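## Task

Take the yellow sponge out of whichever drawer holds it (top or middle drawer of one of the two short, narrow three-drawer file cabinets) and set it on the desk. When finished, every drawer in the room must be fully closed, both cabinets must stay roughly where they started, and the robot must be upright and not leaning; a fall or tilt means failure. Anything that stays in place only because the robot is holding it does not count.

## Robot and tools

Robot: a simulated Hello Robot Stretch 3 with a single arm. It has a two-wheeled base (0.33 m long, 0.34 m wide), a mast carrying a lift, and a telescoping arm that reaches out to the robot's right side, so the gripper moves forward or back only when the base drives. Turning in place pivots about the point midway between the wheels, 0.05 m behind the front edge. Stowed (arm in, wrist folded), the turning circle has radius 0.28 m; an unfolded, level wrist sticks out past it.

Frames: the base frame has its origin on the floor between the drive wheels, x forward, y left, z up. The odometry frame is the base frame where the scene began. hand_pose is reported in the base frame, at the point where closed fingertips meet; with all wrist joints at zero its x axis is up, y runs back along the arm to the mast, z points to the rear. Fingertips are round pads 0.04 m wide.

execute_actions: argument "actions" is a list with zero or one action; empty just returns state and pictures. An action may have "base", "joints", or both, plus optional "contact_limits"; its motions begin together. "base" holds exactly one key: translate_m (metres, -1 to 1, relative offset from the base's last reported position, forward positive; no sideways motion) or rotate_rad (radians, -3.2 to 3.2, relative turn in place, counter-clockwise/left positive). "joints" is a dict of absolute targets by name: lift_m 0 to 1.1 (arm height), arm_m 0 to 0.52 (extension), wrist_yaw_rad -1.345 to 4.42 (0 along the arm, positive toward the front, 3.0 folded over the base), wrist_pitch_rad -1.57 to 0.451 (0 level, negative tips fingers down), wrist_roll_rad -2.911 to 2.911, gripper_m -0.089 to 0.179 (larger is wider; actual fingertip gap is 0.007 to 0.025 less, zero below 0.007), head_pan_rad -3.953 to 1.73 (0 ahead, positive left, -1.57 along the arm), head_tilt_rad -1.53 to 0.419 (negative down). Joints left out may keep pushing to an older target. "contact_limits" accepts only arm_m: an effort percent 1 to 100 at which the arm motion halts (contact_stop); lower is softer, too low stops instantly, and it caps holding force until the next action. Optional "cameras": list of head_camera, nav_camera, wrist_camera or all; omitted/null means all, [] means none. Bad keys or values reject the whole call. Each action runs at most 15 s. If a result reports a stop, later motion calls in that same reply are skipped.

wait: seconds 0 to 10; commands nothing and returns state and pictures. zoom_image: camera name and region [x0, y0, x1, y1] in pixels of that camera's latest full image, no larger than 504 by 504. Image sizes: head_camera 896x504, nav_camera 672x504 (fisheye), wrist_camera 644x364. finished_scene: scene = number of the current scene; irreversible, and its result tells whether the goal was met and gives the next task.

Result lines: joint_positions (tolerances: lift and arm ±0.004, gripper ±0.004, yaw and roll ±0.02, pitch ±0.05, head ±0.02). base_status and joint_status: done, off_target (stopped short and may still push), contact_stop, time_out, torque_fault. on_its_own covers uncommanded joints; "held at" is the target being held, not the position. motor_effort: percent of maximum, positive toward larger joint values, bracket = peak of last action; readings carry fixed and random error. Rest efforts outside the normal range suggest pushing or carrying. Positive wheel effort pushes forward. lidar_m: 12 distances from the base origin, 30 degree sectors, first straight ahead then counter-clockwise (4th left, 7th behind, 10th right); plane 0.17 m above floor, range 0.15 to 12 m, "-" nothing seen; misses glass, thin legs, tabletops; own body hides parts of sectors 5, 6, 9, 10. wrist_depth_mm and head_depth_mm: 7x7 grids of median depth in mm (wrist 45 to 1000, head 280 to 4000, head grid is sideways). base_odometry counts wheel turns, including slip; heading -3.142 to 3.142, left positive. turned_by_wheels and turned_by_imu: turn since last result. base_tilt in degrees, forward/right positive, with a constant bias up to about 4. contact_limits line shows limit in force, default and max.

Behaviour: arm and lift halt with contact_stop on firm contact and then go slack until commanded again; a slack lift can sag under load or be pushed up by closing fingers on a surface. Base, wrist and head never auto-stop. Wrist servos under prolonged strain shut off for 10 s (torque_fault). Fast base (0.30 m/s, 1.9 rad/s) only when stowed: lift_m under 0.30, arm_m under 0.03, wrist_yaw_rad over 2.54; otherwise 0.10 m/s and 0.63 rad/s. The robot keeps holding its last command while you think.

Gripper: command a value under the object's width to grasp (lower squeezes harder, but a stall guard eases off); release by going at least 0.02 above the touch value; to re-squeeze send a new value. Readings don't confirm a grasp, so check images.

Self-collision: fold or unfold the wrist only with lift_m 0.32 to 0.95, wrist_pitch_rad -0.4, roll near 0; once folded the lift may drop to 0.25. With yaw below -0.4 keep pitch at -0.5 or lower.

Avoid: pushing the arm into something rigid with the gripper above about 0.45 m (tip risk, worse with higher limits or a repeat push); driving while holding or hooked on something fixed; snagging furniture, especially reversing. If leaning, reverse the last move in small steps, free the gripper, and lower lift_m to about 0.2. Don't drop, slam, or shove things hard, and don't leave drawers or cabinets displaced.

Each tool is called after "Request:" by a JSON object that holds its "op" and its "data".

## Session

Request:
{"op": "execute_actions", "data": {"actions": []}}

Scene clock: 0.00 s.
base_odometry: x=+0.000 y=+0.000 heading=+0.000 (m, m, rad; odometry frame)
turned_by_wheels: +0.000 (rad since the last result)
turned_by_imu: +0.000 (rad since the last result)
base_tilt: forward=+1.3 right=-0.6 (deg)
lidar_m: 2.11 1.59 1.62 3.19 2.73 2.19 1.22 1.20 1.28 1.58 1.56 1.67
head_depth_mm: 1920 2288 2291 2273 2287 2262 2261 / 1903 2459 2471 2471 2446 2421 2366 / 1908 2375 2369 2319 2317 2296 2246 / 1883 2310 2242 2253 2222 2211 2142 / 1897 2169 2150 2157 2139 2113 2065 / 1898 2073 2059 2057 2048 2005 1983 / 1875 2009 2000 1974 1939 1937 1920
base_status: not commanded
joint_positions: lift_m=+0.307 arm_m=-0.002 wrist_yaw_rad=+2.874 wrist_pitch_rad=-0.586 wrist_roll_rad=+0.019 gripper_m=+0.037 head_pan_rad=+0.004 head_tilt_rad=-0.019
joint_status: not commanded
motor_effort: left_wheel=-1 right_wheel=+0 lift_m=+44 arm_m=+0 wrist_yaw_rad=+2 wrist_pitch_rad=+6 wrist_roll_rad=+0 gripper_m=+1 head_pan_rad=+1 head_tilt_rad=+1 (%)
hand_pose: x=+0.0316 y=+0.0504 z=+0.2838 quat_wxyz=(+0.294, +0.704, +0.110, +0.637) (m; base frame)
wrist_depth_mm: - - - - - - 969 / 857 878 848 841 835 788 760 / 707 - 703 692 673 647 649 / 614 - 591 575 571 563 546 / 521 515 537 516 508 491 482 / 475 - - 445 - 439 432 / - - - - 390 393 382
pictures: head_camera (sideways: a quarter turn clockwise sets it upright), nav_camera (sideways: a quarter turn counterclockwise sets it upright), wrist_camera
Images, in order (width x height): head_camera 896x504, nav_camera 672x504, wrist_camera 644x364.

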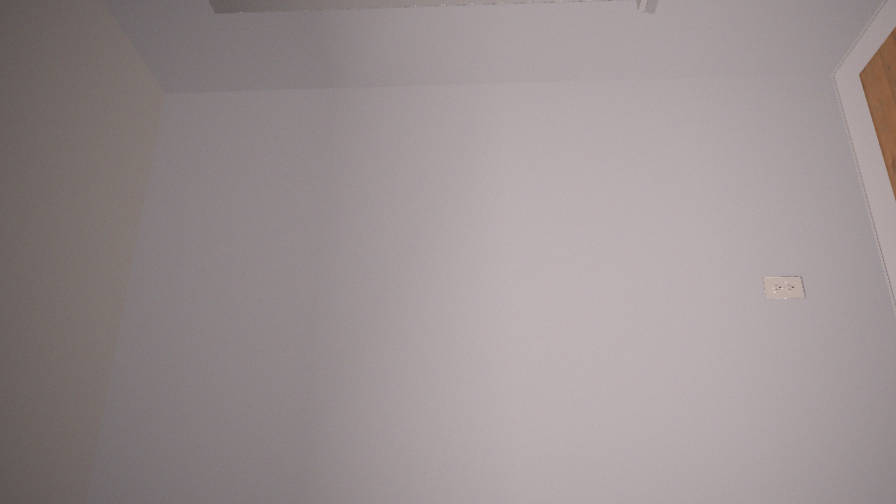

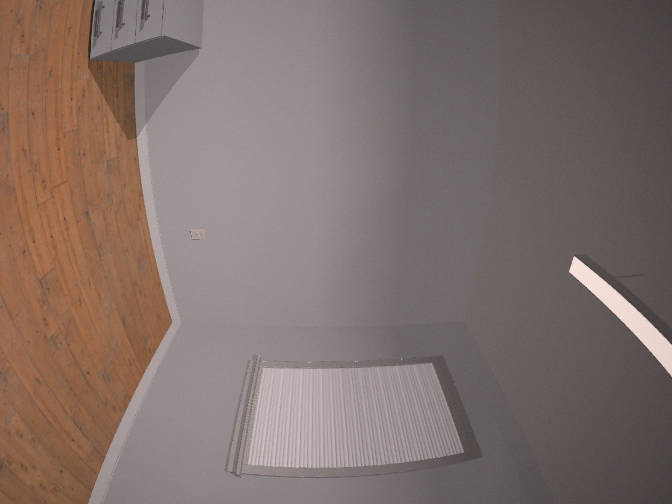

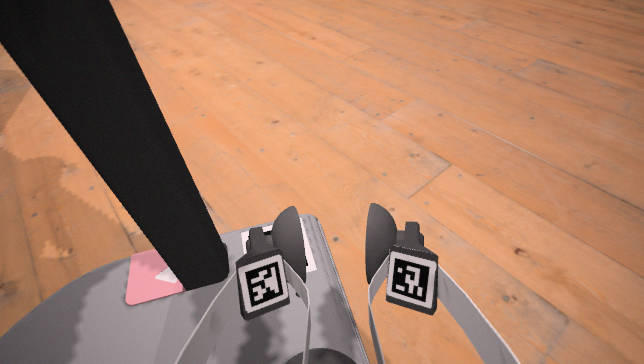

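Request:
{"op": "execute_actions", "data": {"actions": [{"joints": {"head_pan_rad": 1.1, "head_tilt_rad": -0.5, "lift_m": 0.28}}], "cameras": ["head_camera", "nav_camera"]}}

Request:
{"op": "execute_actions", "data": {"actions": [{"joints": {"head_pan_rad": -2.0, "head_tilt_rad": -0.5}}], "cameras": ["nav_camera"]}}

Request:
{"op": "execute_actions", "data": {"actions": [{"joints": {"head_pan_rad": -3.5, "head_tilt_rad": -0.5}}], "cameras": ["head_camera", "nav_camera"]}}

Scene clock: 3.37 s.
base_odometry: x=+0.000 y=+0.000 heading=+0.000 (m, m, rad; odometry frame)
turned_by_wheels: +0.000 (rad since the last result)
turned_by_imu: -0.001 (rad since the last result)
base_tilt: forward=+1.1 right=-0.7 (deg)
lidar_m: 2.11 1.59 1.62 3.18 2.72 2.19 1.22 1.20 1.28 1.58 1.56 1.67
head_depth_mm: 1876 2019 2140 1850 1772 1727 1415 / 2010 2134 2291 1859 1903 1728 1409 / 2143 2284 2464 2642 2145 1736 1415 / 2294 2473 2654 2832 2236 1732 1425 / 2455 2712 2915 3031 2257 1746 1429 / 2692 2883 3209 3213 2263 1757 1432 / 2928 3196 3606 3124 2274 1750 1434
base_status: not commanded
joint_positions: lift_m=+0.280 arm_m=-0.002 wrist_yaw_rad=+2.874 wrist_pitch_rad=-0.587 wrist_roll_rad=+0.019 gripper_m=+0.037 head_pan_rad=+1.093 head_tilt_rad=-0.494
joint_status: all done
motor_effort: left_wheel=+0(0) right_wheel=+0(0) lift_m=+37(36) arm_m=-1(0) wrist_yaw_rad=+1(1) wrist_pitch_rad=+6(6) wrist_roll_rad=+0(0) gripper_m=+0(0) head_pan_rad=+3(32) head_tilt_rad=-3(24) (%)
hand_pose: x=+0.0316 y=+0.0504 z=+0.2570 quat_wxyz=(+0.294, +0.704, +0.110, +0.637) (m; base frame)
wrist_depth_mm: - - - 995 948 934 900 / - 823 806 760 756 749 720 / 667 - 648 639 625 618 610 / 568 - 550 548 537 528 519 / 488 505 - 477 472 458 455 / - - - - - 409 401 / - - - - 373 363 365
pictures: head_camera (sideways: a quarter turn clockwise sets it upright), nav_camera (sideways: a quarter turn counterclockwise sets it upright)
Images, in order (width x height): head_camera 896x504, nav_camera 672x504.

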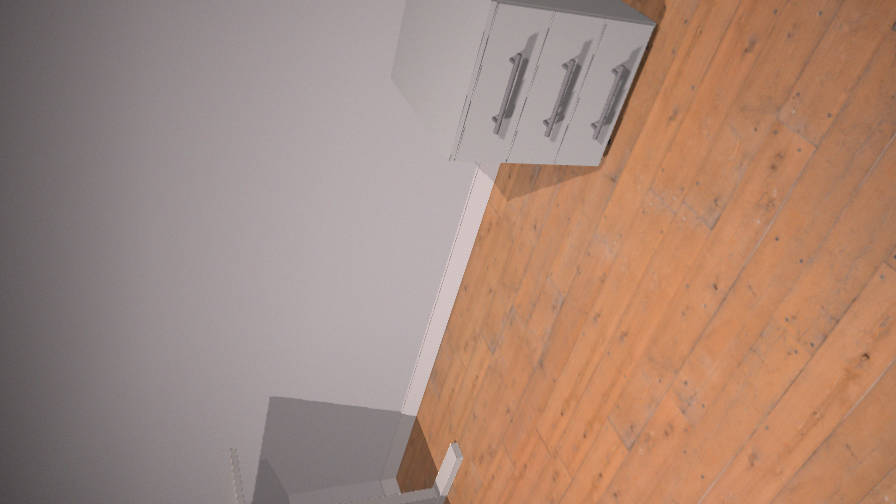

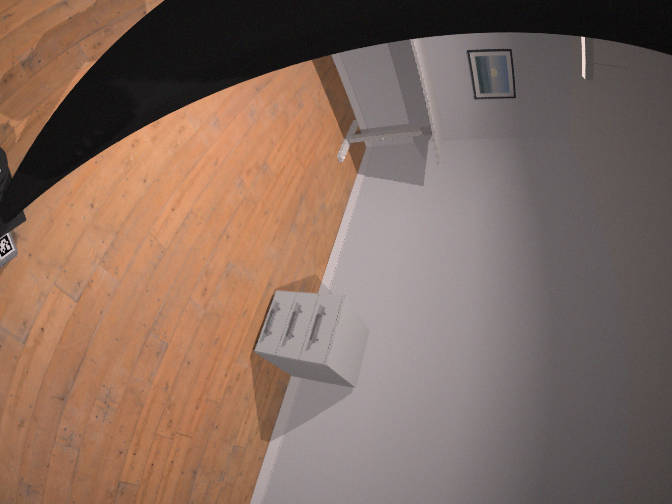

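Scene clock: 5.23 s.
base_odometry: x=+0.000 y=+0.000 heading=+0.000 (m, m, rad; odometry frame)
turned_by_wheels: +0.000 (rad since the last result)
turned_by_imu: +0.000 (rad since the last result)
base_tilt: forward=+1.2 right=-0.6 (deg)
lidar_m: 2.11 1.59 1.62 3.18 2.72 2.19 1.22 1.20 1.28 1.58 1.56 1.67
head_depth_mm: 1570 1683 1778 1362 1429 1539 1413 / 1697 1795 1918 2061 2152 1739 1417 / 1811 1930 2087 2272 2224 1743 1426 / 1952 2087 2245 2447 2249 1742 1423 / 1823 1948 2100 2222 2242 1747 1424 / 1671 1759 1879 1981 2080 1762 1430 / 1541 1625 1706 1803 1919 1746 1430
base_status: not commanded
joint_positions: lift_m=+0.280 arm_m=-0.002 wrist_yaw_rad=+2.874 wrist_pitch_rad=-0.587 wrist_roll_rad=+0.019 gripper_m=+0.037 head_pan_rad=-1.993 head_tilt_rad=-0.494
joint_status: all done
motor_effort: left_wheel=+1(0) right_wheel=+0(0) lift_m=+37(37) arm_m=+0(0) wrist_yaw_rad=+1(1) wrist_pitch_rad=+6(6) wrist_roll_rad=+0(0) gripper_m=+0(0) head_pan_rad=-2(31) head_tilt_rad=-3(4) (%)
hand_pose: x=+0.0316 y=+0.0504 z=+0.2570 quat_wxyz=(+0.294, +0.704, +0.110, +0.637) (m; base frame)
wrist_depth_mm: - - - - 974 936 890 / - 805 777 761 758 751 718 / 667 - 666 644 633 621 594 / 573 - 562 539 532 524 520 / 496 502 - 466 474 462 452 / - - - - - 406 406 / - - - - 370 371 359
pictures: nav_camera (sideways: a quarter turn counterclockwise sets it upright)
Images, in order (width x height): nav_camera 672x504.

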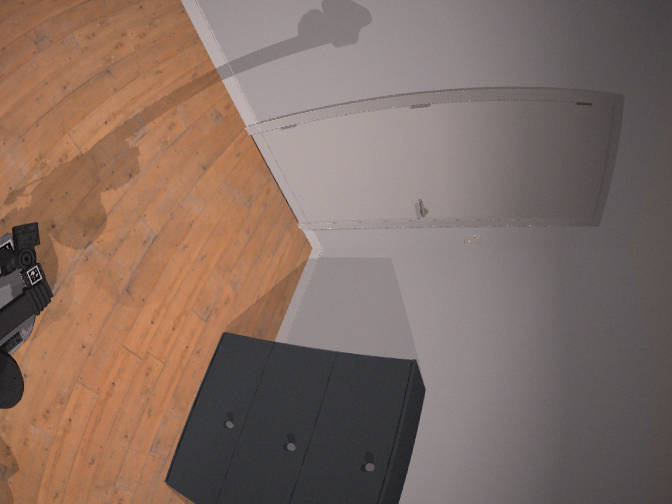

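Scene clock: 6.50 s.
base_odometry: x=+0.000 y=+0.000 heading=+0.000 (m, m, rad; odometry frame)
turned_by_wheels: +0.000 (rad since the last result)
turned_by_imu: +0.000 (rad since the last result)
base_tilt: forward=+1.2 right=-0.6 (deg)
lidar_m: 2.12 1.59 1.62 3.20 2.72 2.20 1.22 1.20 1.27 1.59 1.56 1.67
head_depth_mm: 2852 3120 3348 3091 2218 1716 1403 / 2532 2716 2995 3076 2226 1736 1422 / 2283 2461 2687 2829 2234 1746 1420 / 2081 2219 2381 2577 2232 1745 1428 / 1899 2025 2147 2303 2249 1754 1428 / 1752 1857 1986 2120 2190 1750 1437 / 1636 1716 1821 1923 2044 1762 1424
base_status: not commanded
joint_positions: lift_m=+0.280 arm_m=-0.002 wrist_yaw_rad=+2.874 wrist_pitch_rad=-0.587 wrist_roll_rad=+0.019 gripper_m=+0.037 head_pan_rad=-3.493 head_tilt_rad=-0.494
joint_status: all done
motor_effort: left_wheel=+0(1) right_wheel=+0(0) lift_m=+37(36) arm_m=+0(1) wrist_yaw_rad=+0(1) wrist_pitch_rad=+6(5) wrist_roll_rad=+0(0) gripper_m=+0(0) head_pan_rad=-2(31) head_tilt_rad=-3(4) (%)
hand_pose: x=+0.0316 y=+0.0504 z=+0.2570 quat_wxyz=(+0.294, +0.704, +0.110, +0.637) (m; base frame)
wrist_depth_mm: - - - 990 969 931 921 / - 792 788 788 771 751 723 / 656 - 642 638 615 632 602 / 564 - 546 545 534 527 518 / 489 496 - 469 480 462 450 / - - - - - 410 399 / - - - - 372 368 360
pictures: head_camera (sideways: a quarter turn clockwise sets it upright), nav_camera (sideways: a quarter turn counterclockwise sets it upright)
Images, in order (width x height): head_camera 896x504, nav_camera 672x504.

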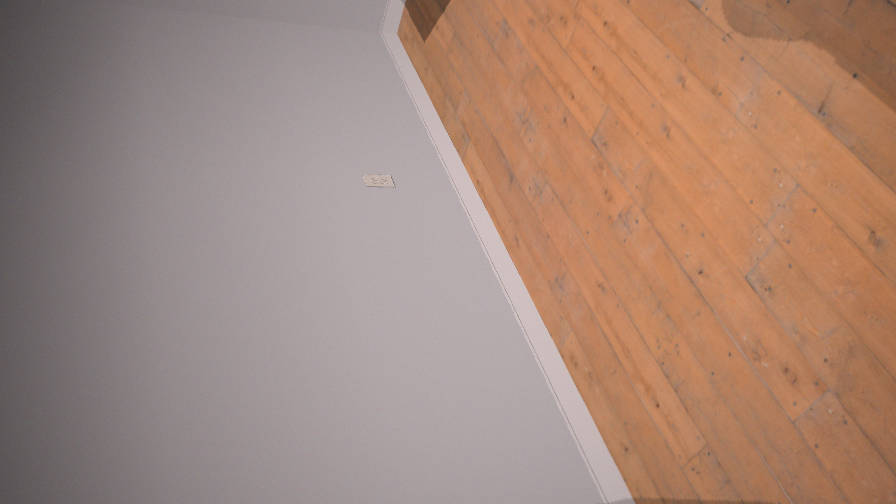

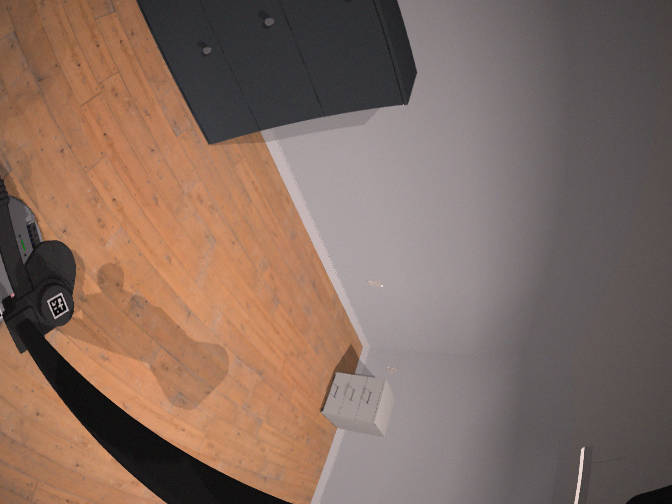

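Request:
{"op": "execute_actions", "data": {"actions": [{"base": {"rotate_rad": 1.271}, "joints": {"head_pan_rad": -0.8, "head_tilt_rad": -0.7}}], "cameras": []}}

Request:
{"op": "execute_actions", "data": {"actions": [{"base": {"translate_m": 0.918}}], "cameras": []}}

Request:
{"op": "execute_actions", "data": {"actions": [{"base": {"rotate_rad": 0.79}, "joints": {"head_pan_rad": -1.57, "head_tilt_rad": -0.9}}], "cameras": ["head_camera"]}}

Request:
{"op": "execute_actions", "data": {"actions": [{"joints": {"lift_m": 0.33, "wrist_pitch_rad": -0.4}}], "cameras": []}}

Request:
{"op": "execute_actions", "data": {"actions": [{"joints": {"wrist_yaw_rad": 0.0, "arm_m": 0.15}}], "cameras": []}}

Request:
{"op": "execute_actions", "data": {"actions": [{"joints": {"wrist_pitch_rad": 0.02, "wrist_roll_rad": 1.57, "gripper_m": 0.05, "arm_m": 0.3, "lift_m": 0.32}}], "cameras": ["head_camera", "wrist_camera"]}}

Scene clock: 20.80 s.
base_odometry: x=+0.000 y=+0.000 heading=+1.271 (m, m, rad; odometry frame)
turned_by_wheels: +1.271 (rad since the last result)
turned_by_imu: +1.245 (rad since the last result)
base_tilt: forward=+1.2 right=-0.6 (deg)
lidar_m: 2.49 3.23 2.74 1.91 1.20 1.20 1.73 1.56 1.57 1.87 2.08 1.59
head_depth_mm: 1789 1983 2213 2181 1746 1455 1249 / 1806 1991 2231 2189 1755 1462 1246 / 1796 2000 2219 2203 1767 1467 1256 / 1790 2007 2218 2214 1768 1469 1251 / 1811 1989 2234 2231 1778 1471 1259 / 1823 2021 2025 1967 1767 1472 1262 / 1821 2007 1791 1837 1769 1473 1256
base_status: done
joint_positions: lift_m=+0.280 arm_m=-0.002 wrist_yaw_rad=+2.874 wrist_pitch_rad=-0.587 wrist_roll_rad=+0.019 gripper_m=+0.037 head_pan_rad=-0.807 head_tilt_rad=-0.692
joint_status: all done
motor_effort: left_wheel=-3(8) right_wheel=+2(7) lift_m=+37(37) arm_m=-1(1) wrist_yaw_rad=+1(1) wrist_pitch_rad=+6(6) wrist_roll_rad=+0(0) gripper_m=+0(0) head_pan_rad=+2(31) head_tilt_rad=-3(17) (%)
hand_pose: x=+0.0316 y=+0.0504 z=+0.2570 quat_wxyz=(+0.294, +0.704, +0.110, +0.637) (m; base frame)
wrist_depth_mm: - - - 988 966 933 905 / - 823 797 763 765 752 715 / 670 - 657 641 617 613 613 / 574 - 561 545 532 530 515 / 496 494 - 469 475 454 451 / - - - - - 407 399 / - - - - 371 367 364
pictures: none
No camera images: the call's "cameras" was empty. Leave "cameras" out to get every camera's image.

Scene clock: 25.57 s.
base_odometry: x=+0.271 y=+0.877 heading=+1.271 (m, m, rad; odometry frame)
turned_by_wheels: +0.000 (rad since the last result)
turned_by_imu: +0.004 (rad since the last result)
base_tilt: forward=+1.3 right=-0.5 (deg)
lidar_m: 1.76 2.29 2.08 2.35 2.31 1.85 2.17 2.24 2.25 1.65 0.89 0.90
head_depth_mm: 1250 1381 1543 1741 1751 1450 1244 / 1248 1379 1540 1654 1265 1421 1248 / 1258 1391 1533 1311 1183 1389 1247 / 1268 1388 1534 1317 1211 1390 1259 / 1263 1401 1538 1361 1237 1405 1261 / 1264 1410 1560 1794 1770 1470 1262 / 1273 1405 1565 1801 1796 1478 1259
base_status: done
joint_positions: lift_m=+0.280 arm_m=-0.002 wrist_yaw_rad=+2.874 wrist_pitch_rad=-0.587 wrist_roll_rad=+0.019 gripper_m=+0.037 head_pan_rad=-0.807 head_tilt_rad=-0.692
joint_status: not commanded
motor_effort: left_wheel=-3(6) right_wheel=+2(7) lift_m=+37(37) arm_m=+0(1) wrist_yaw_rad=+1(1) wrist_pitch_rad=+6(6) wrist_roll_rad=+0(0) gripper_m=+0(0) head_pan_rad=+2(3) head_tilt_rad=-4(4) (%)
hand_pose: x=+0.0316 y=+0.0503 z=+0.2569 quat_wxyz=(+0.294, +0.704, +0.110, +0.637) (m; base frame)
wrist_depth_mm: - - - 972 967 936 912 / - 815 775 775 748 734 729 / 659 - 646 648 625 613 600 / 570 - 549 547 538 525 523 / 488 500 - 472 474 463 454 / - - - - - 411 402 / - - - - 371 367 363
pictures: none
No camera images: the call's "cameras" was empty. Leave "cameras" out to get every camera's image.

Scene clock: 27.33 s.
base_odometry: x=+0.271 y=+0.877 heading=+2.061 (m, m, rad; odometry frame)
turned_by_wheels: +0.790 (rad since the last result)
turned_by_imu: +0.774 (rad since the last result)
base_tilt: forward=+1.2 right=-0.8 (deg)
lidar_m: 2.08 2.34 2.36 1.85 1.91 2.29 2.24 1.98 0.92 0.90 1.55 2.21
head_depth_mm: 1313 1489 1726 1745 1485 1296 1150 / 1312 1471 1279 1294 1458 1302 1158 / 1327 1445 1246 1255 1440 1310 1162 / 1321 1468 1250 1259 1446 1315 1160 / 1340 1497 1368 1386 1479 1311 1168 / 1341 1537 1787 1765 1505 1309 1165 / 1349 1542 1798 1770 1514 1316 1163
base_status: done
joint_positions: lift_m=+0.280 arm_m=-0.002 wrist_yaw_rad=+2.874 wrist_pitch_rad=-0.587 wrist_roll_rad=+0.019 gripper_m=+0.037 head_pan_rad=-1.563 head_tilt_rad=-0.889
joint_status: all done
motor_effort: left_wheel=-2(10) right_wheel=+2(6) lift_m=+37(36) arm_m=+0(0) wrist_yaw_rad=+1(1) wrist_pitch_rad=+6(6) wrist_roll_rad=+0(0) gripper_m=+1(0) head_pan_rad=-1(28) head_tilt_rad=-5(17) (%)
hand_pose: x=+0.0316 y=+0.0503 z=+0.2569 quat_wxyz=(+0.294, +0.704, +0.110, +0.637) (m; base frame)
wrist_depth_mm: - - - 994 978 950 894 / - 803 776 782 757 744 738 / 668 - 665 641 629 617 604 / 576 - 551 546 533 527 521 / 490 503 - 471 479 466 452 / - - - - - 408 399 / - - - - 371 364 362
pictures: head_camera (sideways: a quarter turn clockwise sets it upright)
Images, in order (width x height): head_camera 896x504.

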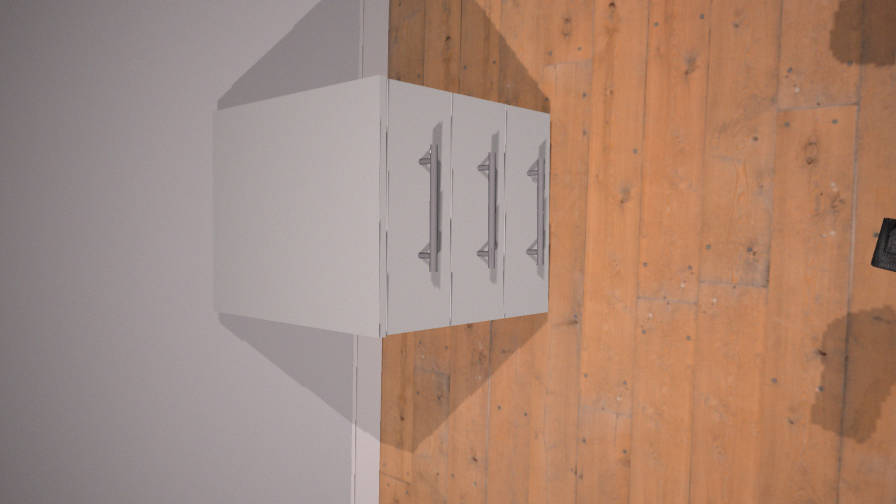

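Scene clock: 28.63 s.
base_odometry: x=+0.271 y=+0.877 heading=+2.061 (m, m, rad; odometry frame)
turned_by_wheels: +0.000 (rad since the last result)
turned_by_imu: +0.000 (rad since the last result)
base_tilt: forward=+1.3 right=-0.6 (deg)
lidar_m: 2.08 2.34 2.36 1.85 1.91 2.29 2.25 1.98 0.92 0.90 1.55 2.21
head_depth_mm: 1314 1493 1740 1722 1500 1301 1157 / 1315 1466 1276 1289 1466 1302 1159 / 1315 1458 1244 1255 1438 1309 1161 / 1329 1456 1251 1262 1433 1311 1180 / 1340 1497 1367 1390 1471 1314 1170 / 1344 1541 1791 1773 1512 1314 1166 / 1345 1546 1813 1756 1511 1315 1169
base_status: not commanded
joint_positions: lift_m=+0.330 arm_m=-0.002 wrist_yaw_rad=+2.874 wrist_pitch_rad=-0.420 wrist_roll_rad=+0.019 gripper_m=+0.037 head_pan_rad=-1.563 head_tilt_rad=-0.889
joint_status: all done
motor_effort: left_wheel=-3(3) right_wheel=+2(2) lift_m=+52(54) arm_m=-1(0) wrist_yaw_rad=+1(1) wrist_pitch_rad=+9(9) wrist_roll_rad=+0(0) gripper_m=+0(0) head_pan_rad=-2(2) head_tilt_rad=-5(4) (%)
hand_pose: x=+0.0379 y=+0.0737 z=+0.3420 quat_wxyz=(+0.239, +0.711, +0.052, +0.659) (m; base frame)
wrist_depth_mm: - - - - - - - / - - - - - - - / - - - 983 970 894 899 / 818 - 793 770 744 742 718 / 665 - 660 643 629 608 606 / 563 551 - 546 - 526 517 / 491 492 - 477 463 459 458
pictures: none
No camera images: the call's "cameras" was empty. Leave "cameras" out to get every camera's image.

Scene clock: 31.07 s.
base_odometry: x=+0.271 y=+0.877 heading=+2.061 (m, m, rad; odometry frame)
turned_by_wheels: +0.000 (rad since the last result)
turned_by_imu: +0.000 (rad since the last result)
base_tilt: forward=+1.2 right=-0.7 (deg)
lidar_m: 2.08 2.34 2.36 1.85 1.91 2.30 2.24 1.98 0.92 0.89 1.55 2.21
head_depth_mm: 1305 1492 1727 1735 1489 1303 1154 / 1313 1466 1277 1294 1463 1307 1161 / 1322 1451 1248 1261 1432 1328 1126 / 1322 1460 1243 1265 1441 1309 1163 / 1341 1497 1373 1384 1470 1321 1169 / 1331 1537 1787 1767 1499 1313 1165 / 1342 1550 1813 1770 1502 1320 1168
base_status: not commanded
joint_positions: lift_m=+0.330 arm_m=+0.150 wrist_yaw_rad=+0.003 wrist_pitch_rad=-0.420 wrist_roll_rad=+0.019 gripper_m=+0.037 head_pan_rad=-1.563 head_tilt_rad=-0.889
joint_status: all done
motor_effort: left_wheel=-3(3) right_wheel=+2(2) lift_m=+52(51) arm_m=+3(7) wrist_yaw_rad=-2(2) wrist_pitch_rad=+9(10) wrist_roll_rad=+0(0) gripper_m=+0(0) head_pan_rad=-2(1) head_tilt_rad=-5(4) (%)
hand_pose: x=-0.0209 y=-0.5189 z=+0.3421 quat_wxyz=(+0.685, +0.147, -0.698, -0.148) (m; base frame)
wrist_depth_mm: - - 457 448 445 457 927 / - - 501 484 477 - - / - - 558 553 529 890 928 / 813 788 714 594 587 716 723 / 674 662 639 640 653 614 602 / 562 562 573 543 - 536 525 / 488 483 474 471 467 459 457
pictures: none
No camera images: the call's "cameras" was empty. Leave "cameras" out to get every camera's image.

Scene clock: 33.43 s.
base_odometry: x=+0.271 y=+0.877 heading=+2.061 (m, m, rad; odometry frame)
turned_by_wheels: +0.000 (rad since the last result)
turned_by_imu: +0.000 (rad since the last result)
base_tilt: forward=+1.2 right=-0.7 (deg)
lidar_m: 2.09 2.34 2.36 1.85 1.91 2.29 2.25 1.98 0.92 0.90 1.55 2.21
head_depth_mm: 1305 1484 1742 1747 1489 1297 1157 / 1309 1472 1280 1296 1455 1311 1178 / 1325 1456 1247 1266 1465 1271 1161 / 1321 1463 1243 1261 1471 1310 1165 / 1338 1491 1374 1387 1472 1315 1162 / 1346 1527 1795 1769 1508 1316 1165 / 1343 1550 1810 1762 1509 1318 1166
base_status: not commanded
joint_positions: lift_m=+0.320 arm_m=+0.300 wrist_yaw_rad=+0.002 wrist_pitch_rad=-0.003 wrist_roll_rad=+1.568 gripper_m=+0.050 head_pan_rad=-1.563 head_tilt_rad=-0.889
joint_status: all done
motor_effort: left_wheel=-2(3) right_wheel=+2(2) lift_m=+36(42) arm_m=+3(3) wrist_yaw_rad=-1(1) wrist_pitch_rad=+11(12) wrist_roll_rad=+1(5) gripper_m=+1(57) head_pan_rad=-2(1) head_tilt_rad=-5(4) (%)
hand_pose: x=-0.0208 y=-0.7009 z=+0.4338 quat_wxyz=(+0.002, +0.001, -1.000, -0.002) (m; base frame)
wrist_depth_mm: 825 824 317 316 315 317 320 / 864 873 852 324 325 329 334 / 888 888 888 337 339 339 342 / 935 929 918 350 354 352 354 / 941 957 962 367 367 370 370 / - - - 381 390 388 385 / - - - - - 730 517
pictures: head_camera (sideways: a quarter turn clockwise sets it upright), wrist_camera
Images, in order (width x height): head_camera 896x504, wrist_camera 644x364.

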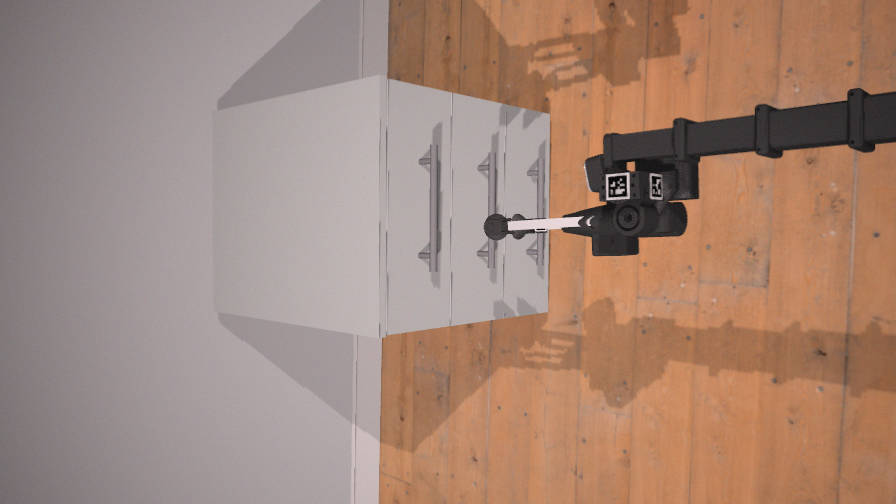

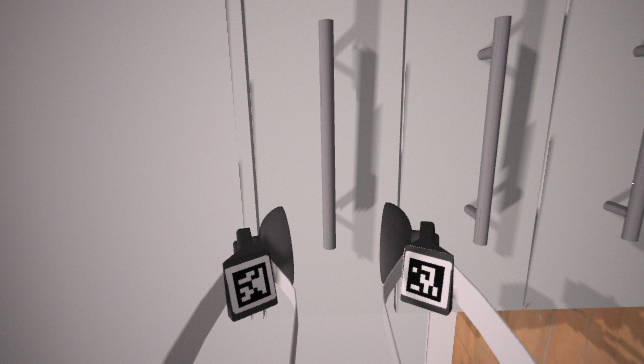

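Request:
{"op": "execute_actions", "data": {"actions": [{"base": {"rotate_rad": -0.038}, "joints": {"arm_m": 0.43}}], "cameras": ["wrist_camera"]}}

Scene clock: 41.03 s.
base_odometry: x=+0.271 y=+0.877 heading=+2.023 (m, m, rad; odometry frame)
turned_by_wheels: -0.038 (rad since the last result)
turned_by_imu: -0.038 (rad since the last result)
base_tilt: forward=+1.2 right=-0.7 (deg)
lidar_m: 2.09 2.35 2.38 1.85 1.89 2.31 2.24 2.05 1.52 0.90 1.53 2.12
head_depth_mm: 1318 1512 1762 1755 1492 1300 1155 / 1324 1509 1641 1635 1486 1322 1169 / 1322 1448 1245 1265 1423 1303 1154 / 1328 1458 1248 1263 1440 1304 1163 / 1329 1475 1249 1299 1471 1307 1164 / 1326 1523 1769 1754 1519 1310 1169 / 1330 1520 1782 1763 1513 1318 1171
base_status: done
joint_positions: lift_m=+0.320 arm_m=+0.430 wrist_yaw_rad=+0.001 wrist_pitch_rad=-0.003 wrist_roll_rad=+1.569 gripper_m=+0.050 head_pan_rad=-1.563 head_tilt_rad=-0.889
joint_status: all done
motor_effort: left_wheel=+1(3) right_wheel=-1(3) lift_m=+36(36) arm_m=+3(4) wrist_yaw_rad=+0(0) wrist_pitch_rad=+11(11) wrist_roll_rad=+0(1) gripper_m=+0(1) head_pan_rad=-1(2) head_tilt_rad=-5(5) (%)
hand_pose: x=-0.0210 y=-0.8309 z=+0.4339 quat_wxyz=(+0.001, +0.001, -1.000, -0.002) (m; base frame)
wrist_depth_mm: 718 709 199 198 200 201 200 / 745 734 206 205 206 207 206 / 754 765 212 213 213 215 214 / 786 802 220 219 221 221 220 / 843 816 226 225 227 229 227 / 834 844 234 234 238 235 235 / 896 919 242 241 243 246 246
pictures: wrist_camera
Images, in order (width x height): wrist_camera 644x364.

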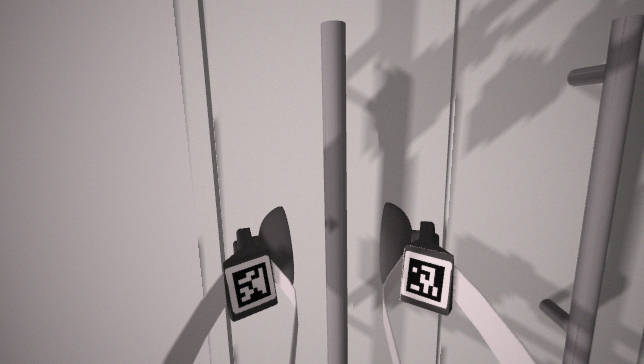

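Request:
{"op": "execute_actions", "data": {"actions": [{"joints": {"arm_m": 0.467}, "contact_limits": {"arm_m": 16}}], "cameras": []}}

Request:
{"op": "execute_actions", "data": {"actions": [{"joints": {"gripper_m": -0.045}}], "cameras": ["wrist_camera"]}}

Request:
{"op": "execute_actions", "data": {"actions": [{"joints": {"arm_m": 0.2}, "contact_limits": {"arm_m": 14}}], "cameras": ["head_camera"]}}

Scene clock: 44.37 s.
base_odometry: x=+0.271 y=+0.877 heading=+2.023 (m, m, rad; odometry frame)
turned_by_wheels: +0.000 (rad since the last result)
turned_by_imu: -0.001 (rad since the last result)
base_tilt: forward=+1.1 right=-0.7 (deg)
lidar_m: 2.08 2.35 2.38 1.85 1.89 2.32 2.24 2.05 1.52 0.89 1.53 2.13
head_depth_mm: 1321 1509 1767 1733 1481 1303 1157 / 1328 1505 1643 1621 1492 1312 1165 / 1321 1446 1246 1245 1445 1312 1156 / 1321 1463 1248 1264 1443 1312 1158 / 1326 1464 1249 1293 1480 1310 1165 / 1329 1515 1782 1751 1508 1316 1168 / 1321 1516 1783 1755 1511 1317 1170
base_status: not commanded
joint_positions: lift_m=+0.320 arm_m=+0.467 wrist_yaw_rad=+0.001 wrist_pitch_rad=-0.003 wrist_roll_rad=+1.569 gripper_m=+0.050 head_pan_rad=-1.563 head_tilt_rad=-0.889
joint_status: all done
motor_effort: left_wheel=+0(0) right_wheel=+0(0) lift_m=+37(36) arm_m=+3(2) wrist_yaw_rad=+0(1) wrist_pitch_rad=+11(11) wrist_roll_rad=+1(0) gripper_m=+0(0) head_pan_rad=-2(2) head_tilt_rad=-5(5) (%)
contact_limits: arm_m 16 (drawing in: default 27, maximum 44; extending or still: default 36, maximum 59)
hand_pose: x=-0.0210 y=-0.8679 z=+0.4339 quat_wxyz=(+0.001, +0.001, -1.000, -0.002) (m; base frame)
wrist_depth_mm: 683 677 164 165 166 167 167 / 701 691 169 169 171 172 172 / 732 725 176 175 176 178 178 / 745 766 181 180 182 184 184 / 778 786 187 186 187 190 190 / 814 803 194 193 198 196 197 / 841 864 200 199 202 203 202
pictures: none
No camera images: the call's "cameras" was empty. Leave "cameras" out to get every camera's image.

Scene clock: 45.80 s.
base_odometry: x=+0.271 y=+0.877 heading=+2.023 (m, m, rad; odometry frame)
turned_by_wheels: +0.000 (rad since the last result)
turned_by_imu: +0.000 (rad since the last result)
base_tilt: forward=+1.1 right=-0.6 (deg)
lidar_m: 2.08 2.34 2.38 1.85 1.89 2.32 2.24 2.05 1.52 0.89 1.53 2.13
head_depth_mm: 1316 1509 1762 1741 1494 1310 1157 / 1324 1516 1650 1612 1479 1302 1164 / 1326 1465 1251 1239 1437 1309 1157 / 1328 1459 1249 1259 1440 1307 1165 / 1328 1466 1250 1300 1466 1308 1165 / 1326 1516 1773 1770 1514 1319 1171 / 1330 1522 1772 1764 1514 1312 1166
base_status: not commanded
joint_positions: lift_m=+0.320 arm_m=+0.467 wrist_yaw_rad=+0.001 wrist_pitch_rad=-0.006 wrist_roll_rad=+1.574 gripper_m=-0.044 head_pan_rad=-1.563 head_tilt_rad=-0.889
joint_status: all done
motor_effort: left_wheel=+1(1) right_wheel=-1(1) lift_m=+38(38) arm_m=+0(3) wrist_yaw_rad=-1(0) wrist_pitch_rad=+13(14) wrist_roll_rad=-2(3) gripper_m=-27(100) head_pan_rad=-2(3) head_tilt_rad=-5(5) (%)
hand_pose: x=-0.0210 y=-0.8680 z=+0.4329 quat_wxyz=(-0.001, +0.001, -1.000, -0.004) (m; base frame)
wrist_depth_mm: 675 680 162 162 165 166 168 / 710 691 168 166 170 172 173 / 726 703 174 172 175 177 178 / 738 754 180 179 181 183 184 / 789 775 186 148 186 189 191 / 809 814 191 154 193 196 197 / 858 862 199 198 200 203 201
pictures: wrist_camera
Images, in order (width x height): wrist_camera 644x364.

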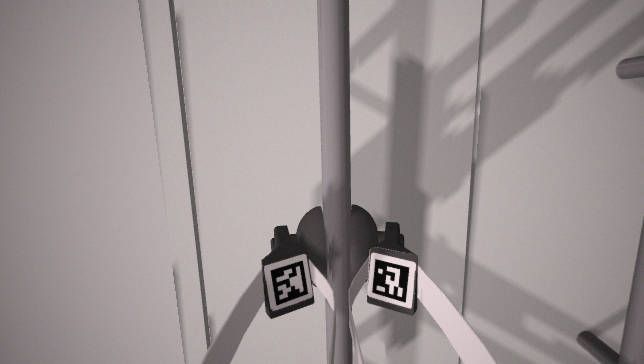

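Scene clock: 49.00 s.
base_odometry: x=+0.271 y=+0.877 heading=+2.023 (m, m, rad; odometry frame)
turned_by_wheels: +0.000 (rad since the last result)
turned_by_imu: -0.001 (rad since the last result)
base_tilt: forward=+1.2 right=-0.6 (deg)
lidar_m: 2.07 2.35 2.38 1.84 1.89 2.31 2.24 2.05 1.52 0.89 1.53 2.12
head_depth_mm: 1317 1511 1761 1734 1487 1300 1151 / 1325 1517 1654 1225 1404 1322 1168 / 1318 1460 1241 1203 1085 - 1162 / 1323 1467 1251 1198 1072 1288 1151 / 1320 1474 1251 1193 1078 1309 1162 / 1327 1518 1786 1761 1500 1313 1164 / 1326 1521 1779 1769 1513 1321 1164
base_status: not commanded
joint_positions: lift_m=+0.320 arm_m=+0.200 wrist_yaw_rad=-0.005 wrist_pitch_rad=-0.009 wrist_roll_rad=+1.574 gripper_m=-0.031 head_pan_rad=-1.563 head_tilt_rad=-0.889
joint_status: all done
on_its_own: gripper_m is held at -0.032, not at your -0.045, by its stall guard, which is not easing now
motor_effort: left_wheel=+1(1) right_wheel=+0(1) lift_m=+38(37) arm_m=-5(10) wrist_yaw_rad=+5(5) wrist_pitch_rad=+14(14) wrist_roll_rad=-3(3) gripper_m=-21(27) head_pan_rad=-2(2) head_tilt_rad=-5(4) (%)
contact_limits: arm_m 14 (drawing in: default 27, maximum 44; extending or still: default 36, maximum 59)
hand_pose: x=-0.0225 y=-0.6013 z=+0.4322 quat_wxyz=(-0.001, -0.002, -1.000, -0.005) (m; base frame)
wrist_depth_mm: 903 933 163 162 165 415 422 / 970 956 168 167 170 428 433 / 979 992 174 172 175 446 451 / - - 179 178 181 459 464 / - - 185 148 186 473 471 / - - 191 154 192 487 489 / - - 200 198 200 710 514
pictures: head_camera (sideways: a quarter turn clockwise sets it upright)
Images, in order (width x height): head_camera 896x504.

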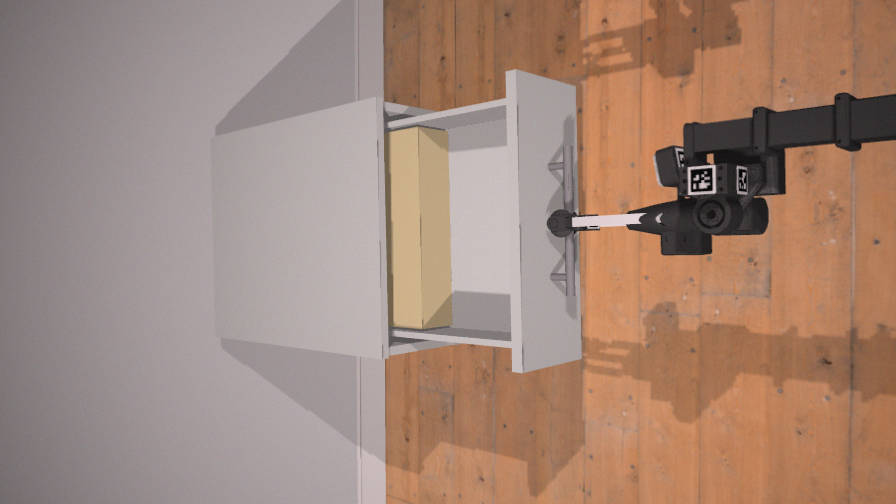

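Request:
{"op": "zoom_image", "data": {"camera": "head_camera", "region": [430, 80, 560, 370]}}

Region (430, 80, 560, 370) of head_camera's 896x504 image, scaled by 1.738, with more detail than that image has; it fills the left 226 columns of this view, and the rest is white.

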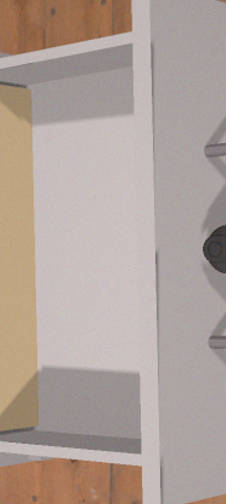

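Request:
{"op": "execute_actions", "data": {"actions": [{"joints": {"arm_m": 0.462, "gripper_m": 0.05}, "contact_limits": {"arm_m": 18}}], "cameras": []}}

Request:
{"op": "execute_actions", "data": {"actions": [{"joints": {"arm_m": 0.415}}], "cameras": []}}

Request:
{"op": "execute_actions", "data": {"actions": [{"joints": {"lift_m": 0.165}}], "cameras": ["wrist_camera"]}}

Scene clock: 59.50 s.
base_odometry: x=+0.271 y=+0.877 heading=+2.023 (m, m, rad; odometry frame)
turned_by_wheels: +0.000 (rad since the last result)
turned_by_imu: -0.001 (rad since the last result)
base_tilt: forward=+1.2 right=-0.7 (deg)
lidar_m: 2.08 2.35 2.38 1.85 1.89 2.31 2.24 2.05 1.52 0.89 1.54 2.13
head_depth_mm: 1325 1514 1767 1745 1488 1294 1155 / 1318 1510 1642 1625 1492 1315 1178 / 1323 1459 1240 1252 1443 1306 1161 / 1323 1468 1249 1258 1440 1312 1165 / 1327 1461 1252 1299 1471 1308 1161 / 1316 1518 1773 1766 1507 1311 1162 / 1328 1523 1787 1738 1516 1324 1170
base_status: not commanded
joint_positions: lift_m=+0.320 arm_m=+0.462 wrist_yaw_rad=+0.000 wrist_pitch_rad=-0.004 wrist_roll_rad=+1.574 gripper_m=+0.050 head_pan_rad=-1.563 head_tilt_rad=-0.890
joint_status: all done
motor_effort: left_wheel=+0(1) right_wheel=-1(1) lift_m=+38(38) arm_m=+3(9) wrist_yaw_rad=+1(6) wrist_pitch_rad=+11(16) wrist_roll_rad=-3(3) gripper_m=+1(84) head_pan_rad=-2(2) head_tilt_rad=-5(5) (%)
contact_limits: arm_m 18 (drawing in: default 27, maximum 44; extending or still: default 36, maximum 59)
hand_pose: x=-0.0214 y=-0.8628 z=+0.4336 quat_wxyz=(-0.001, +0.000, -1.000, -0.002) (m; base frame)
wrist_depth_mm: 690 673 170 168 172 173 173 / 707 710 175 174 176 178 178 / 741 729 181 181 182 183 185 / 759 765 186 186 188 190 189 / 786 789 192 192 194 196 196 / 837 835 198 198 204 202 201 / 832 851 207 205 209 210 207
pictures: none
No camera images: the call's "cameras" was empty. Leave "cameras" out to get every camera's image.

Scene clock: 60.93 s.
base_odometry: x=+0.271 y=+0.877 heading=+2.023 (m, m, rad; odometry frame)
turned_by_wheels: +0.000 (rad since the last result)
turned_by_imu: +0.000 (rad since the last result)
base_tilt: forward=+1.2 right=-0.6 (deg)
lidar_m: 2.08 2.34 2.38 1.85 1.89 2.31 2.25 2.05 1.52 0.90 1.53 2.12
head_depth_mm: 1319 1512 1756 1744 1479 1298 1153 / 1320 1512 1656 1625 1479 1310 1168 / 1318 1455 1247 1266 - 1309 1155 / 1327 1455 1259 1227 1447 1306 1161 / 1327 1455 1257 1291 1479 1318 1164 / 1330 1520 1768 1769 1510 1312 1162 / 1333 1532 1785 1763 1511 1319 1164
base_status: not commanded
joint_positions: lift_m=+0.320 arm_m=+0.415 wrist_yaw_rad=+0.000 wrist_pitch_rad=-0.003 wrist_roll_rad=+1.574 gripper_m=+0.050 head_pan_rad=-1.563 head_tilt_rad=-0.890
joint_status: all done
motor_effort: left_wheel=+1(1) right_wheel=-1(1) lift_m=+38(38) arm_m=-4(5) wrist_yaw_rad=+1(1) wrist_pitch_rad=+11(11) wrist_roll_rad=-3(3) gripper_m=+1(0) head_pan_rad=-2(3) head_tilt_rad=-4(4) (%)
hand_pose: x=-0.0214 y=-0.8164 z=+0.4337 quat_wxyz=(-0.001, +0.000, -1.000, -0.002) (m; base frame)
wrist_depth_mm: 733 743 213 213 214 216 215 / 757 762 219 219 221 222 221 / 779 780 228 224 228 230 230 / 799 812 234 233 235 237 236 / 838 861 240 243 243 242 245 / 871 868 883 249 254 252 253 / 916 896 261 260 259 264 264
pictures: none
No camera images: the call's "cameras" was empty. Leave "cameras" out to get every camera's image.

Scene clock: 63.17 s.
base_odometry: x=+0.271 y=+0.877 heading=+2.023 (m, m, rad; odometry frame)
turned_by_wheels: +0.000 (rad since the last result)
turned_by_imu: +0.000 (rad since the last result)
base_tilt: forward=+1.2 right=-0.6 (deg)
lidar_m: 2.08 2.34 2.38 1.85 1.90 2.31 2.24 2.05 1.52 0.90 1.53 2.12
head_depth_mm: 1328 1508 1758 1731 1483 1306 1156 / 1318 1504 1648 1634 1492 1305 1158 / 1323 1451 1242 1269 1464 1308 1161 / 1323 1461 1250 1261 1446 1305 1157 / 1331 1468 1251 1293 1474 1314 1161 / 1327 1524 1784 1771 1503 1324 1165 / 1323 1518 1782 1760 1507 1317 1167
base_status: not commanded
joint_positions: lift_m=+0.165 arm_m=+0.415 wrist_yaw_rad=+0.000 wrist_pitch_rad=-0.003 wrist_roll_rad=+1.574 gripper_m=+0.050 head_pan_rad=-1.563 head_tilt_rad=-0.890
joint_status: all done
motor_effort: left_wheel=+1(0) right_wheel=-1(1) lift_m=+37(38) arm_m=-4(4) wrist_yaw_rad=+1(1) wrist_pitch_rad=+11(11) wrist_roll_rad=-3(3) gripper_m=+1(1) head_pan_rad=-2(2) head_tilt_rad=-5(5) (%)
hand_pose: x=-0.0214 y=-0.8164 z=+0.2788 quat_wxyz=(-0.001, +0.000, -1.000, -0.002) (m; base frame)
wrist_depth_mm: 210 211 213 213 215 215 216 / 201 217 219 219 221 223 222 / 221 225 225 226 228 229 230 / 229 232 233 234 235 238 236 / 238 240 241 243 242 244 245 / 246 246 248 250 256 251 251 / 256 254 259 259 260 263 265
pictures: wrist_camera
Images, in order (width x height): wrist_camera 644x364.

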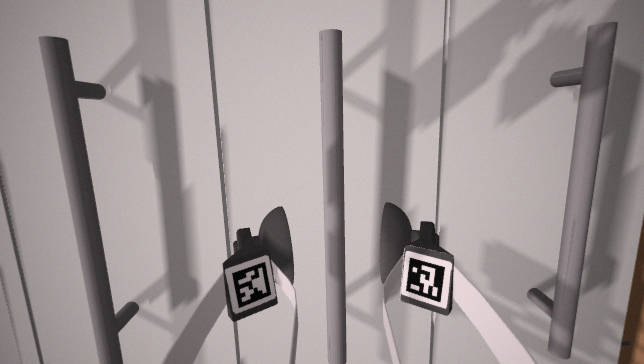

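The top drawer is flush again. Next is the middle drawer.

Request:
{"op": "execute_actions", "data": {"actions": [{"joints": {"arm_m": 0.466}, "contact_limits": {"arm_m": 16}}], "cameras": []}}

Request:
{"op": "execute_actions", "data": {"actions": [{"joints": {"gripper_m": -0.045}}], "cameras": []}}

Request:
{"op": "execute_actions", "data": {"actions": [{"joints": {"arm_m": 0.2, "head_tilt_rad": -0.97}, "contact_limits": {"arm_m": 14}}], "cameras": ["head_camera"]}}

Scene clock: 66.93 s.
base_odometry: x=+0.271 y=+0.877 heading=+2.023 (m, m, rad; odometry frame)
turned_by_wheels: +0.000 (rad since the last result)
turned_by_imu: -0.001 (rad since the last result)
base_tilt: forward=+1.3 right=-0.6 (deg)
lidar_m: 2.08 2.35 2.39 1.85 1.89 2.32 2.24 2.04 1.52 0.90 1.54 2.12
head_depth_mm: 1323 1509 1756 1730 1488 1295 1157 / 1317 1512 1650 1634 1490 1301 1156 / 1321 1455 1244 1263 1430 1300 1156 / 1321 1461 1246 1266 1424 1312 1161 / 1330 1475 1252 1296 1470 1316 1164 / 1326 1508 1781 1768 1507 1311 1166 / 1332 1519 1773 1770 1504 1318 1170
base_status: not commanded
joint_positions: lift_m=+0.165 arm_m=+0.466 wrist_yaw_rad=+0.000 wrist_pitch_rad=-0.003 wrist_roll_rad=+1.574 gripper_m=+0.050 head_pan_rad=-1.563 head_tilt_rad=-0.890
joint_status: all done
motor_effort: left_wheel=+1(0) right_wheel=-1(1) lift_m=+37(37) arm_m=+2(1) wrist_yaw_rad=+2(1) wrist_pitch_rad=+11(11) wrist_roll_rad=-3(3) gripper_m=+1(1) head_pan_rad=-2(2) head_tilt_rad=-5(4) (%)
contact_limits: arm_m 16 (drawing in: default 27, maximum 44; extending or still: default 36, maximum 59)
hand_pose: x=-0.0214 y=-0.8669 z=+0.2788 quat_wxyz=(-0.001, +0.000, -1.000, -0.002) (m; base frame)
wrist_depth_mm: 165 166 166 165 167 168 169 / 170 171 171 170 173 173 174 / 176 175 177 176 178 180 180 / 180 181 182 182 184 185 186 / 186 187 188 188 190 191 192 / 193 194 194 194 198 198 199 / 198 200 203 200 204 204 203
pictures: none
No camera images: the call's "cameras" was empty. Leave "cameras" out to get every camera's image.

Scene clock: 68.37 s.
base_odometry: x=+0.271 y=+0.877 heading=+2.023 (m, m, rad; odometry frame)
turned_by_wheels: +0.000 (rad since the last result)
turned_by_imu: +0.000 (rad since the last result)
base_tilt: forward=+1.3 right=-0.6 (deg)
lidar_m: 2.08 2.35 2.38 1.85 1.89 2.33 2.25 2.05 1.52 0.90 1.53 2.13
head_depth_mm: 1314 1507 1755 1742 1498 1300 1158 / 1322 1508 1643 1618 1498 1306 1161 / 1316 1451 1239 1258 1435 1317 1156 / 1322 1451 1249 1262 1422 1310 1161 / 1326 1461 1255 1300 1471 1314 1162 / 1324 1528 1808 1751 1499 1314 1168 / 1323 1535 1786 1761 1510 1312 1168
base_status: not commanded
joint_positions: lift_m=+0.165 arm_m=+0.466 wrist_yaw_rad=+0.000 wrist_pitch_rad=-0.006 wrist_roll_rad=+1.575 gripper_m=-0.044 head_pan_rad=-1.563 head_tilt_rad=-0.890
joint_status: all done
motor_effort: left_wheel=+0(1) right_wheel=-1(1) lift_m=+37(37) arm_m=+2(3) wrist_yaw_rad=+1(1) wrist_pitch_rad=+12(14) wrist_roll_rad=-3(3) gripper_m=-27(100) head_pan_rad=-2(2) head_tilt_rad=-5(5) (%)
hand_pose: x=-0.0214 y=-0.8670 z=+0.2780 quat_wxyz=(-0.002, +0.000, -1.000, -0.003) (m; base frame)
wrist_depth_mm: 165 165 165 164 167 168 170 / 170 170 170 168 171 173 174 / 175 176 175 175 177 179 180 / 180 181 181 180 182 186 188 / 187 188 187 150 188 192 193 / 191 193 193 156 195 198 198 / 197 199 201 200 203 205 202
pictures: none
No camera images: the call's "cameras" was empty. Leave "cameras" out to get every camera's image.

Scene clock: 71.57 s.
base_odometry: x=+0.271 y=+0.877 heading=+2.022 (m, m, rad; odometry frame)
turned_by_wheels: +0.000 (rad since the last result)
turned_by_imu: -0.001 (rad since the last result)
base_tilt: forward=+1.2 right=-0.6 (deg)
lidar_m: 2.08 2.35 2.39 1.85 1.90 2.31 2.24 2.05 1.52 0.90 1.53 2.13
head_depth_mm: 1350 1573 1822 1636 1428 1258 1140 / 1357 1540 1228 1576 1374 1265 1145 / 1354 1366 1186 1339 1358 - 1148 / 1362 1384 1176 1334 1290 1254 1143 / 1365 1427 1174 1355 1216 1271 1140 / 1360 1588 1822 1652 1443 1277 1146 / 1369 1585 1842 1661 1444 1279 1149
base_status: not commanded
joint_positions: lift_m=+0.165 arm_m=+0.200 wrist_yaw_rad=-0.006 wrist_pitch_rad=-0.009 wrist_roll_rad=+1.575 gripper_m=-0.031 head_pan_rad=-1.563 head_tilt_rad=-0.958
joint_status: all done
on_its_own: gripper_m is held at -0.032, not at your -0.045, by its stall guard, which is not easing now
motor_effort: left_wheel=+1(0) right_wheel=+1(1) lift_m=+38(37) arm_m=-4(6) wrist_yaw_rad=+7(7) wrist_pitch_rad=+14(14) wrist_roll_rad=-3(3) gripper_m=-21(27) head_pan_rad=-2(1) head_tilt_rad=-5(12) (%)
contact_limits: arm_m 14 (drawing in: default 27, maximum 44; extending or still: default 36, maximum 59)
hand_pose: x=-0.0229 y=-0.6013 z=+0.2773 quat_wxyz=(-0.002, -0.003, -1.000, -0.005) (m; base frame)
wrist_depth_mm: 938 409 166 164 167 418 321 / 948 422 171 169 173 426 325 / 986 436 175 174 178 442 325 / - - 181 181 183 453 325 / - - 187 150 187 464 329 / - - 194 155 196 482 331 / - - 202 199 202 464 334
pictures: head_camera (sideways: a quarter turn clockwise sets it upright)
Images, in order (width x height): head_camera 896x504.

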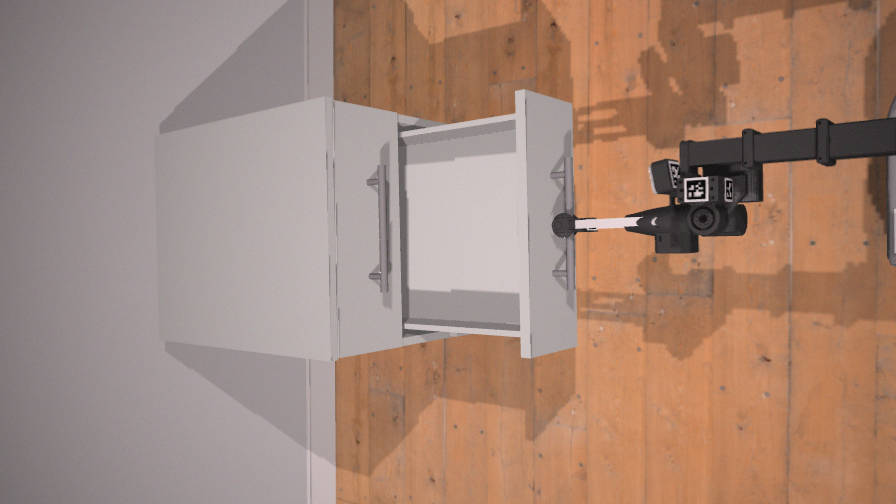

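Request:
{"op": "execute_actions", "data": {"actions": [{"joints": {"arm_m": 0.13}, "contact_limits": {"arm_m": 12}}], "cameras": ["head_camera"]}}

Scene clock: 74.10 s.
base_odometry: x=+0.271 y=+0.877 heading=+2.022 (m, m, rad; odometry frame)
turned_by_wheels: +0.000 (rad since the last result)
turned_by_imu: +0.000 (rad since the last result)
base_tilt: forward=+1.2 right=-0.6 (deg)
lidar_m: 2.08 2.34 2.39 1.85 1.89 2.31 2.24 2.05 1.52 0.90 1.54 2.12
head_depth_mm: 1358 1566 1823 1632 1424 1265 1134 / 1361 1530 1226 1566 1358 1262 1139 / 1355 1376 1181 1336 1121 1315 1121 / 1364 1377 1177 1341 1162 1295 1143 / 1356 1422 1173 1350 1217 1277 1146 / 1371 1580 1821 1653 1442 1275 1141 / 1361 1586 1836 1652 1435 1280 1148
base_status: not commanded
joint_positions: lift_m=+0.165 arm_m=+0.130 wrist_yaw_rad=-0.008 wrist_pitch_rad=-0.010 wrist_roll_rad=+1.575 gripper_m=-0.031 head_pan_rad=-1.563 head_tilt_rad=-0.958
joint_status: all done
on_its_own: gripper_m is held at -0.032, not at your -0.045, by its stall guard, which is not easing now
motor_effort: left_wheel=+0(0) right_wheel=+1(1) lift_m=+37(37) arm_m=-5(4) wrist_yaw_rad=+8(8) wrist_pitch_rad=+15(14) wrist_roll_rad=-3(3) gripper_m=-21(22) head_pan_rad=-2(1) head_tilt_rad=-5(5) (%)
contact_limits: arm_m 12 (drawing in: default 27, maximum 44; extending or still: default 36, maximum 59)
hand_pose: x=-0.0233 y=-0.5313 z=+0.2770 quat_wxyz=(-0.002, -0.004, -1.000, -0.005) (m; base frame)
wrist_depth_mm: 988 987 165 165 168 444 324 / - - 170 169 172 444 323 / - - 175 174 178 453 328 / - - 182 181 184 456 328 / - - 188 150 189 487 328 / - - 193 155 196 492 330 / - - 202 198 202 462 334
pictures: head_camera (sideways: a quarter turn clockwise sets it upright)
Images, in order (width x height): head_camera 896x504.

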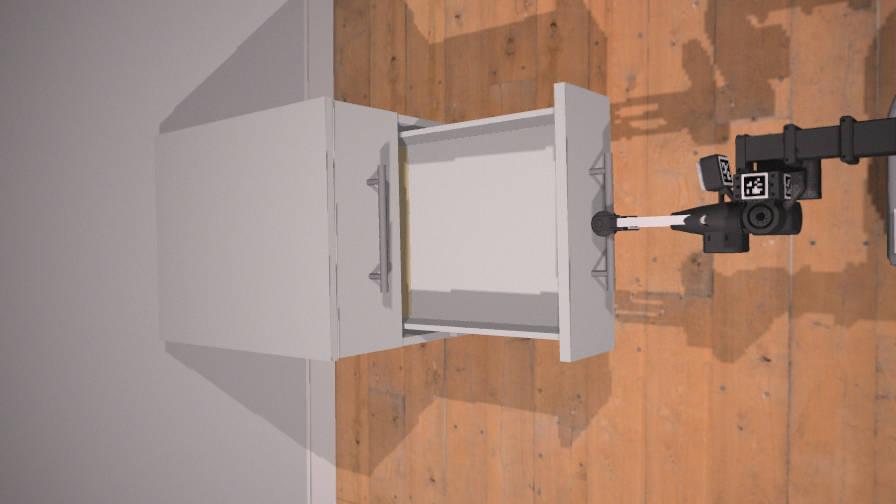

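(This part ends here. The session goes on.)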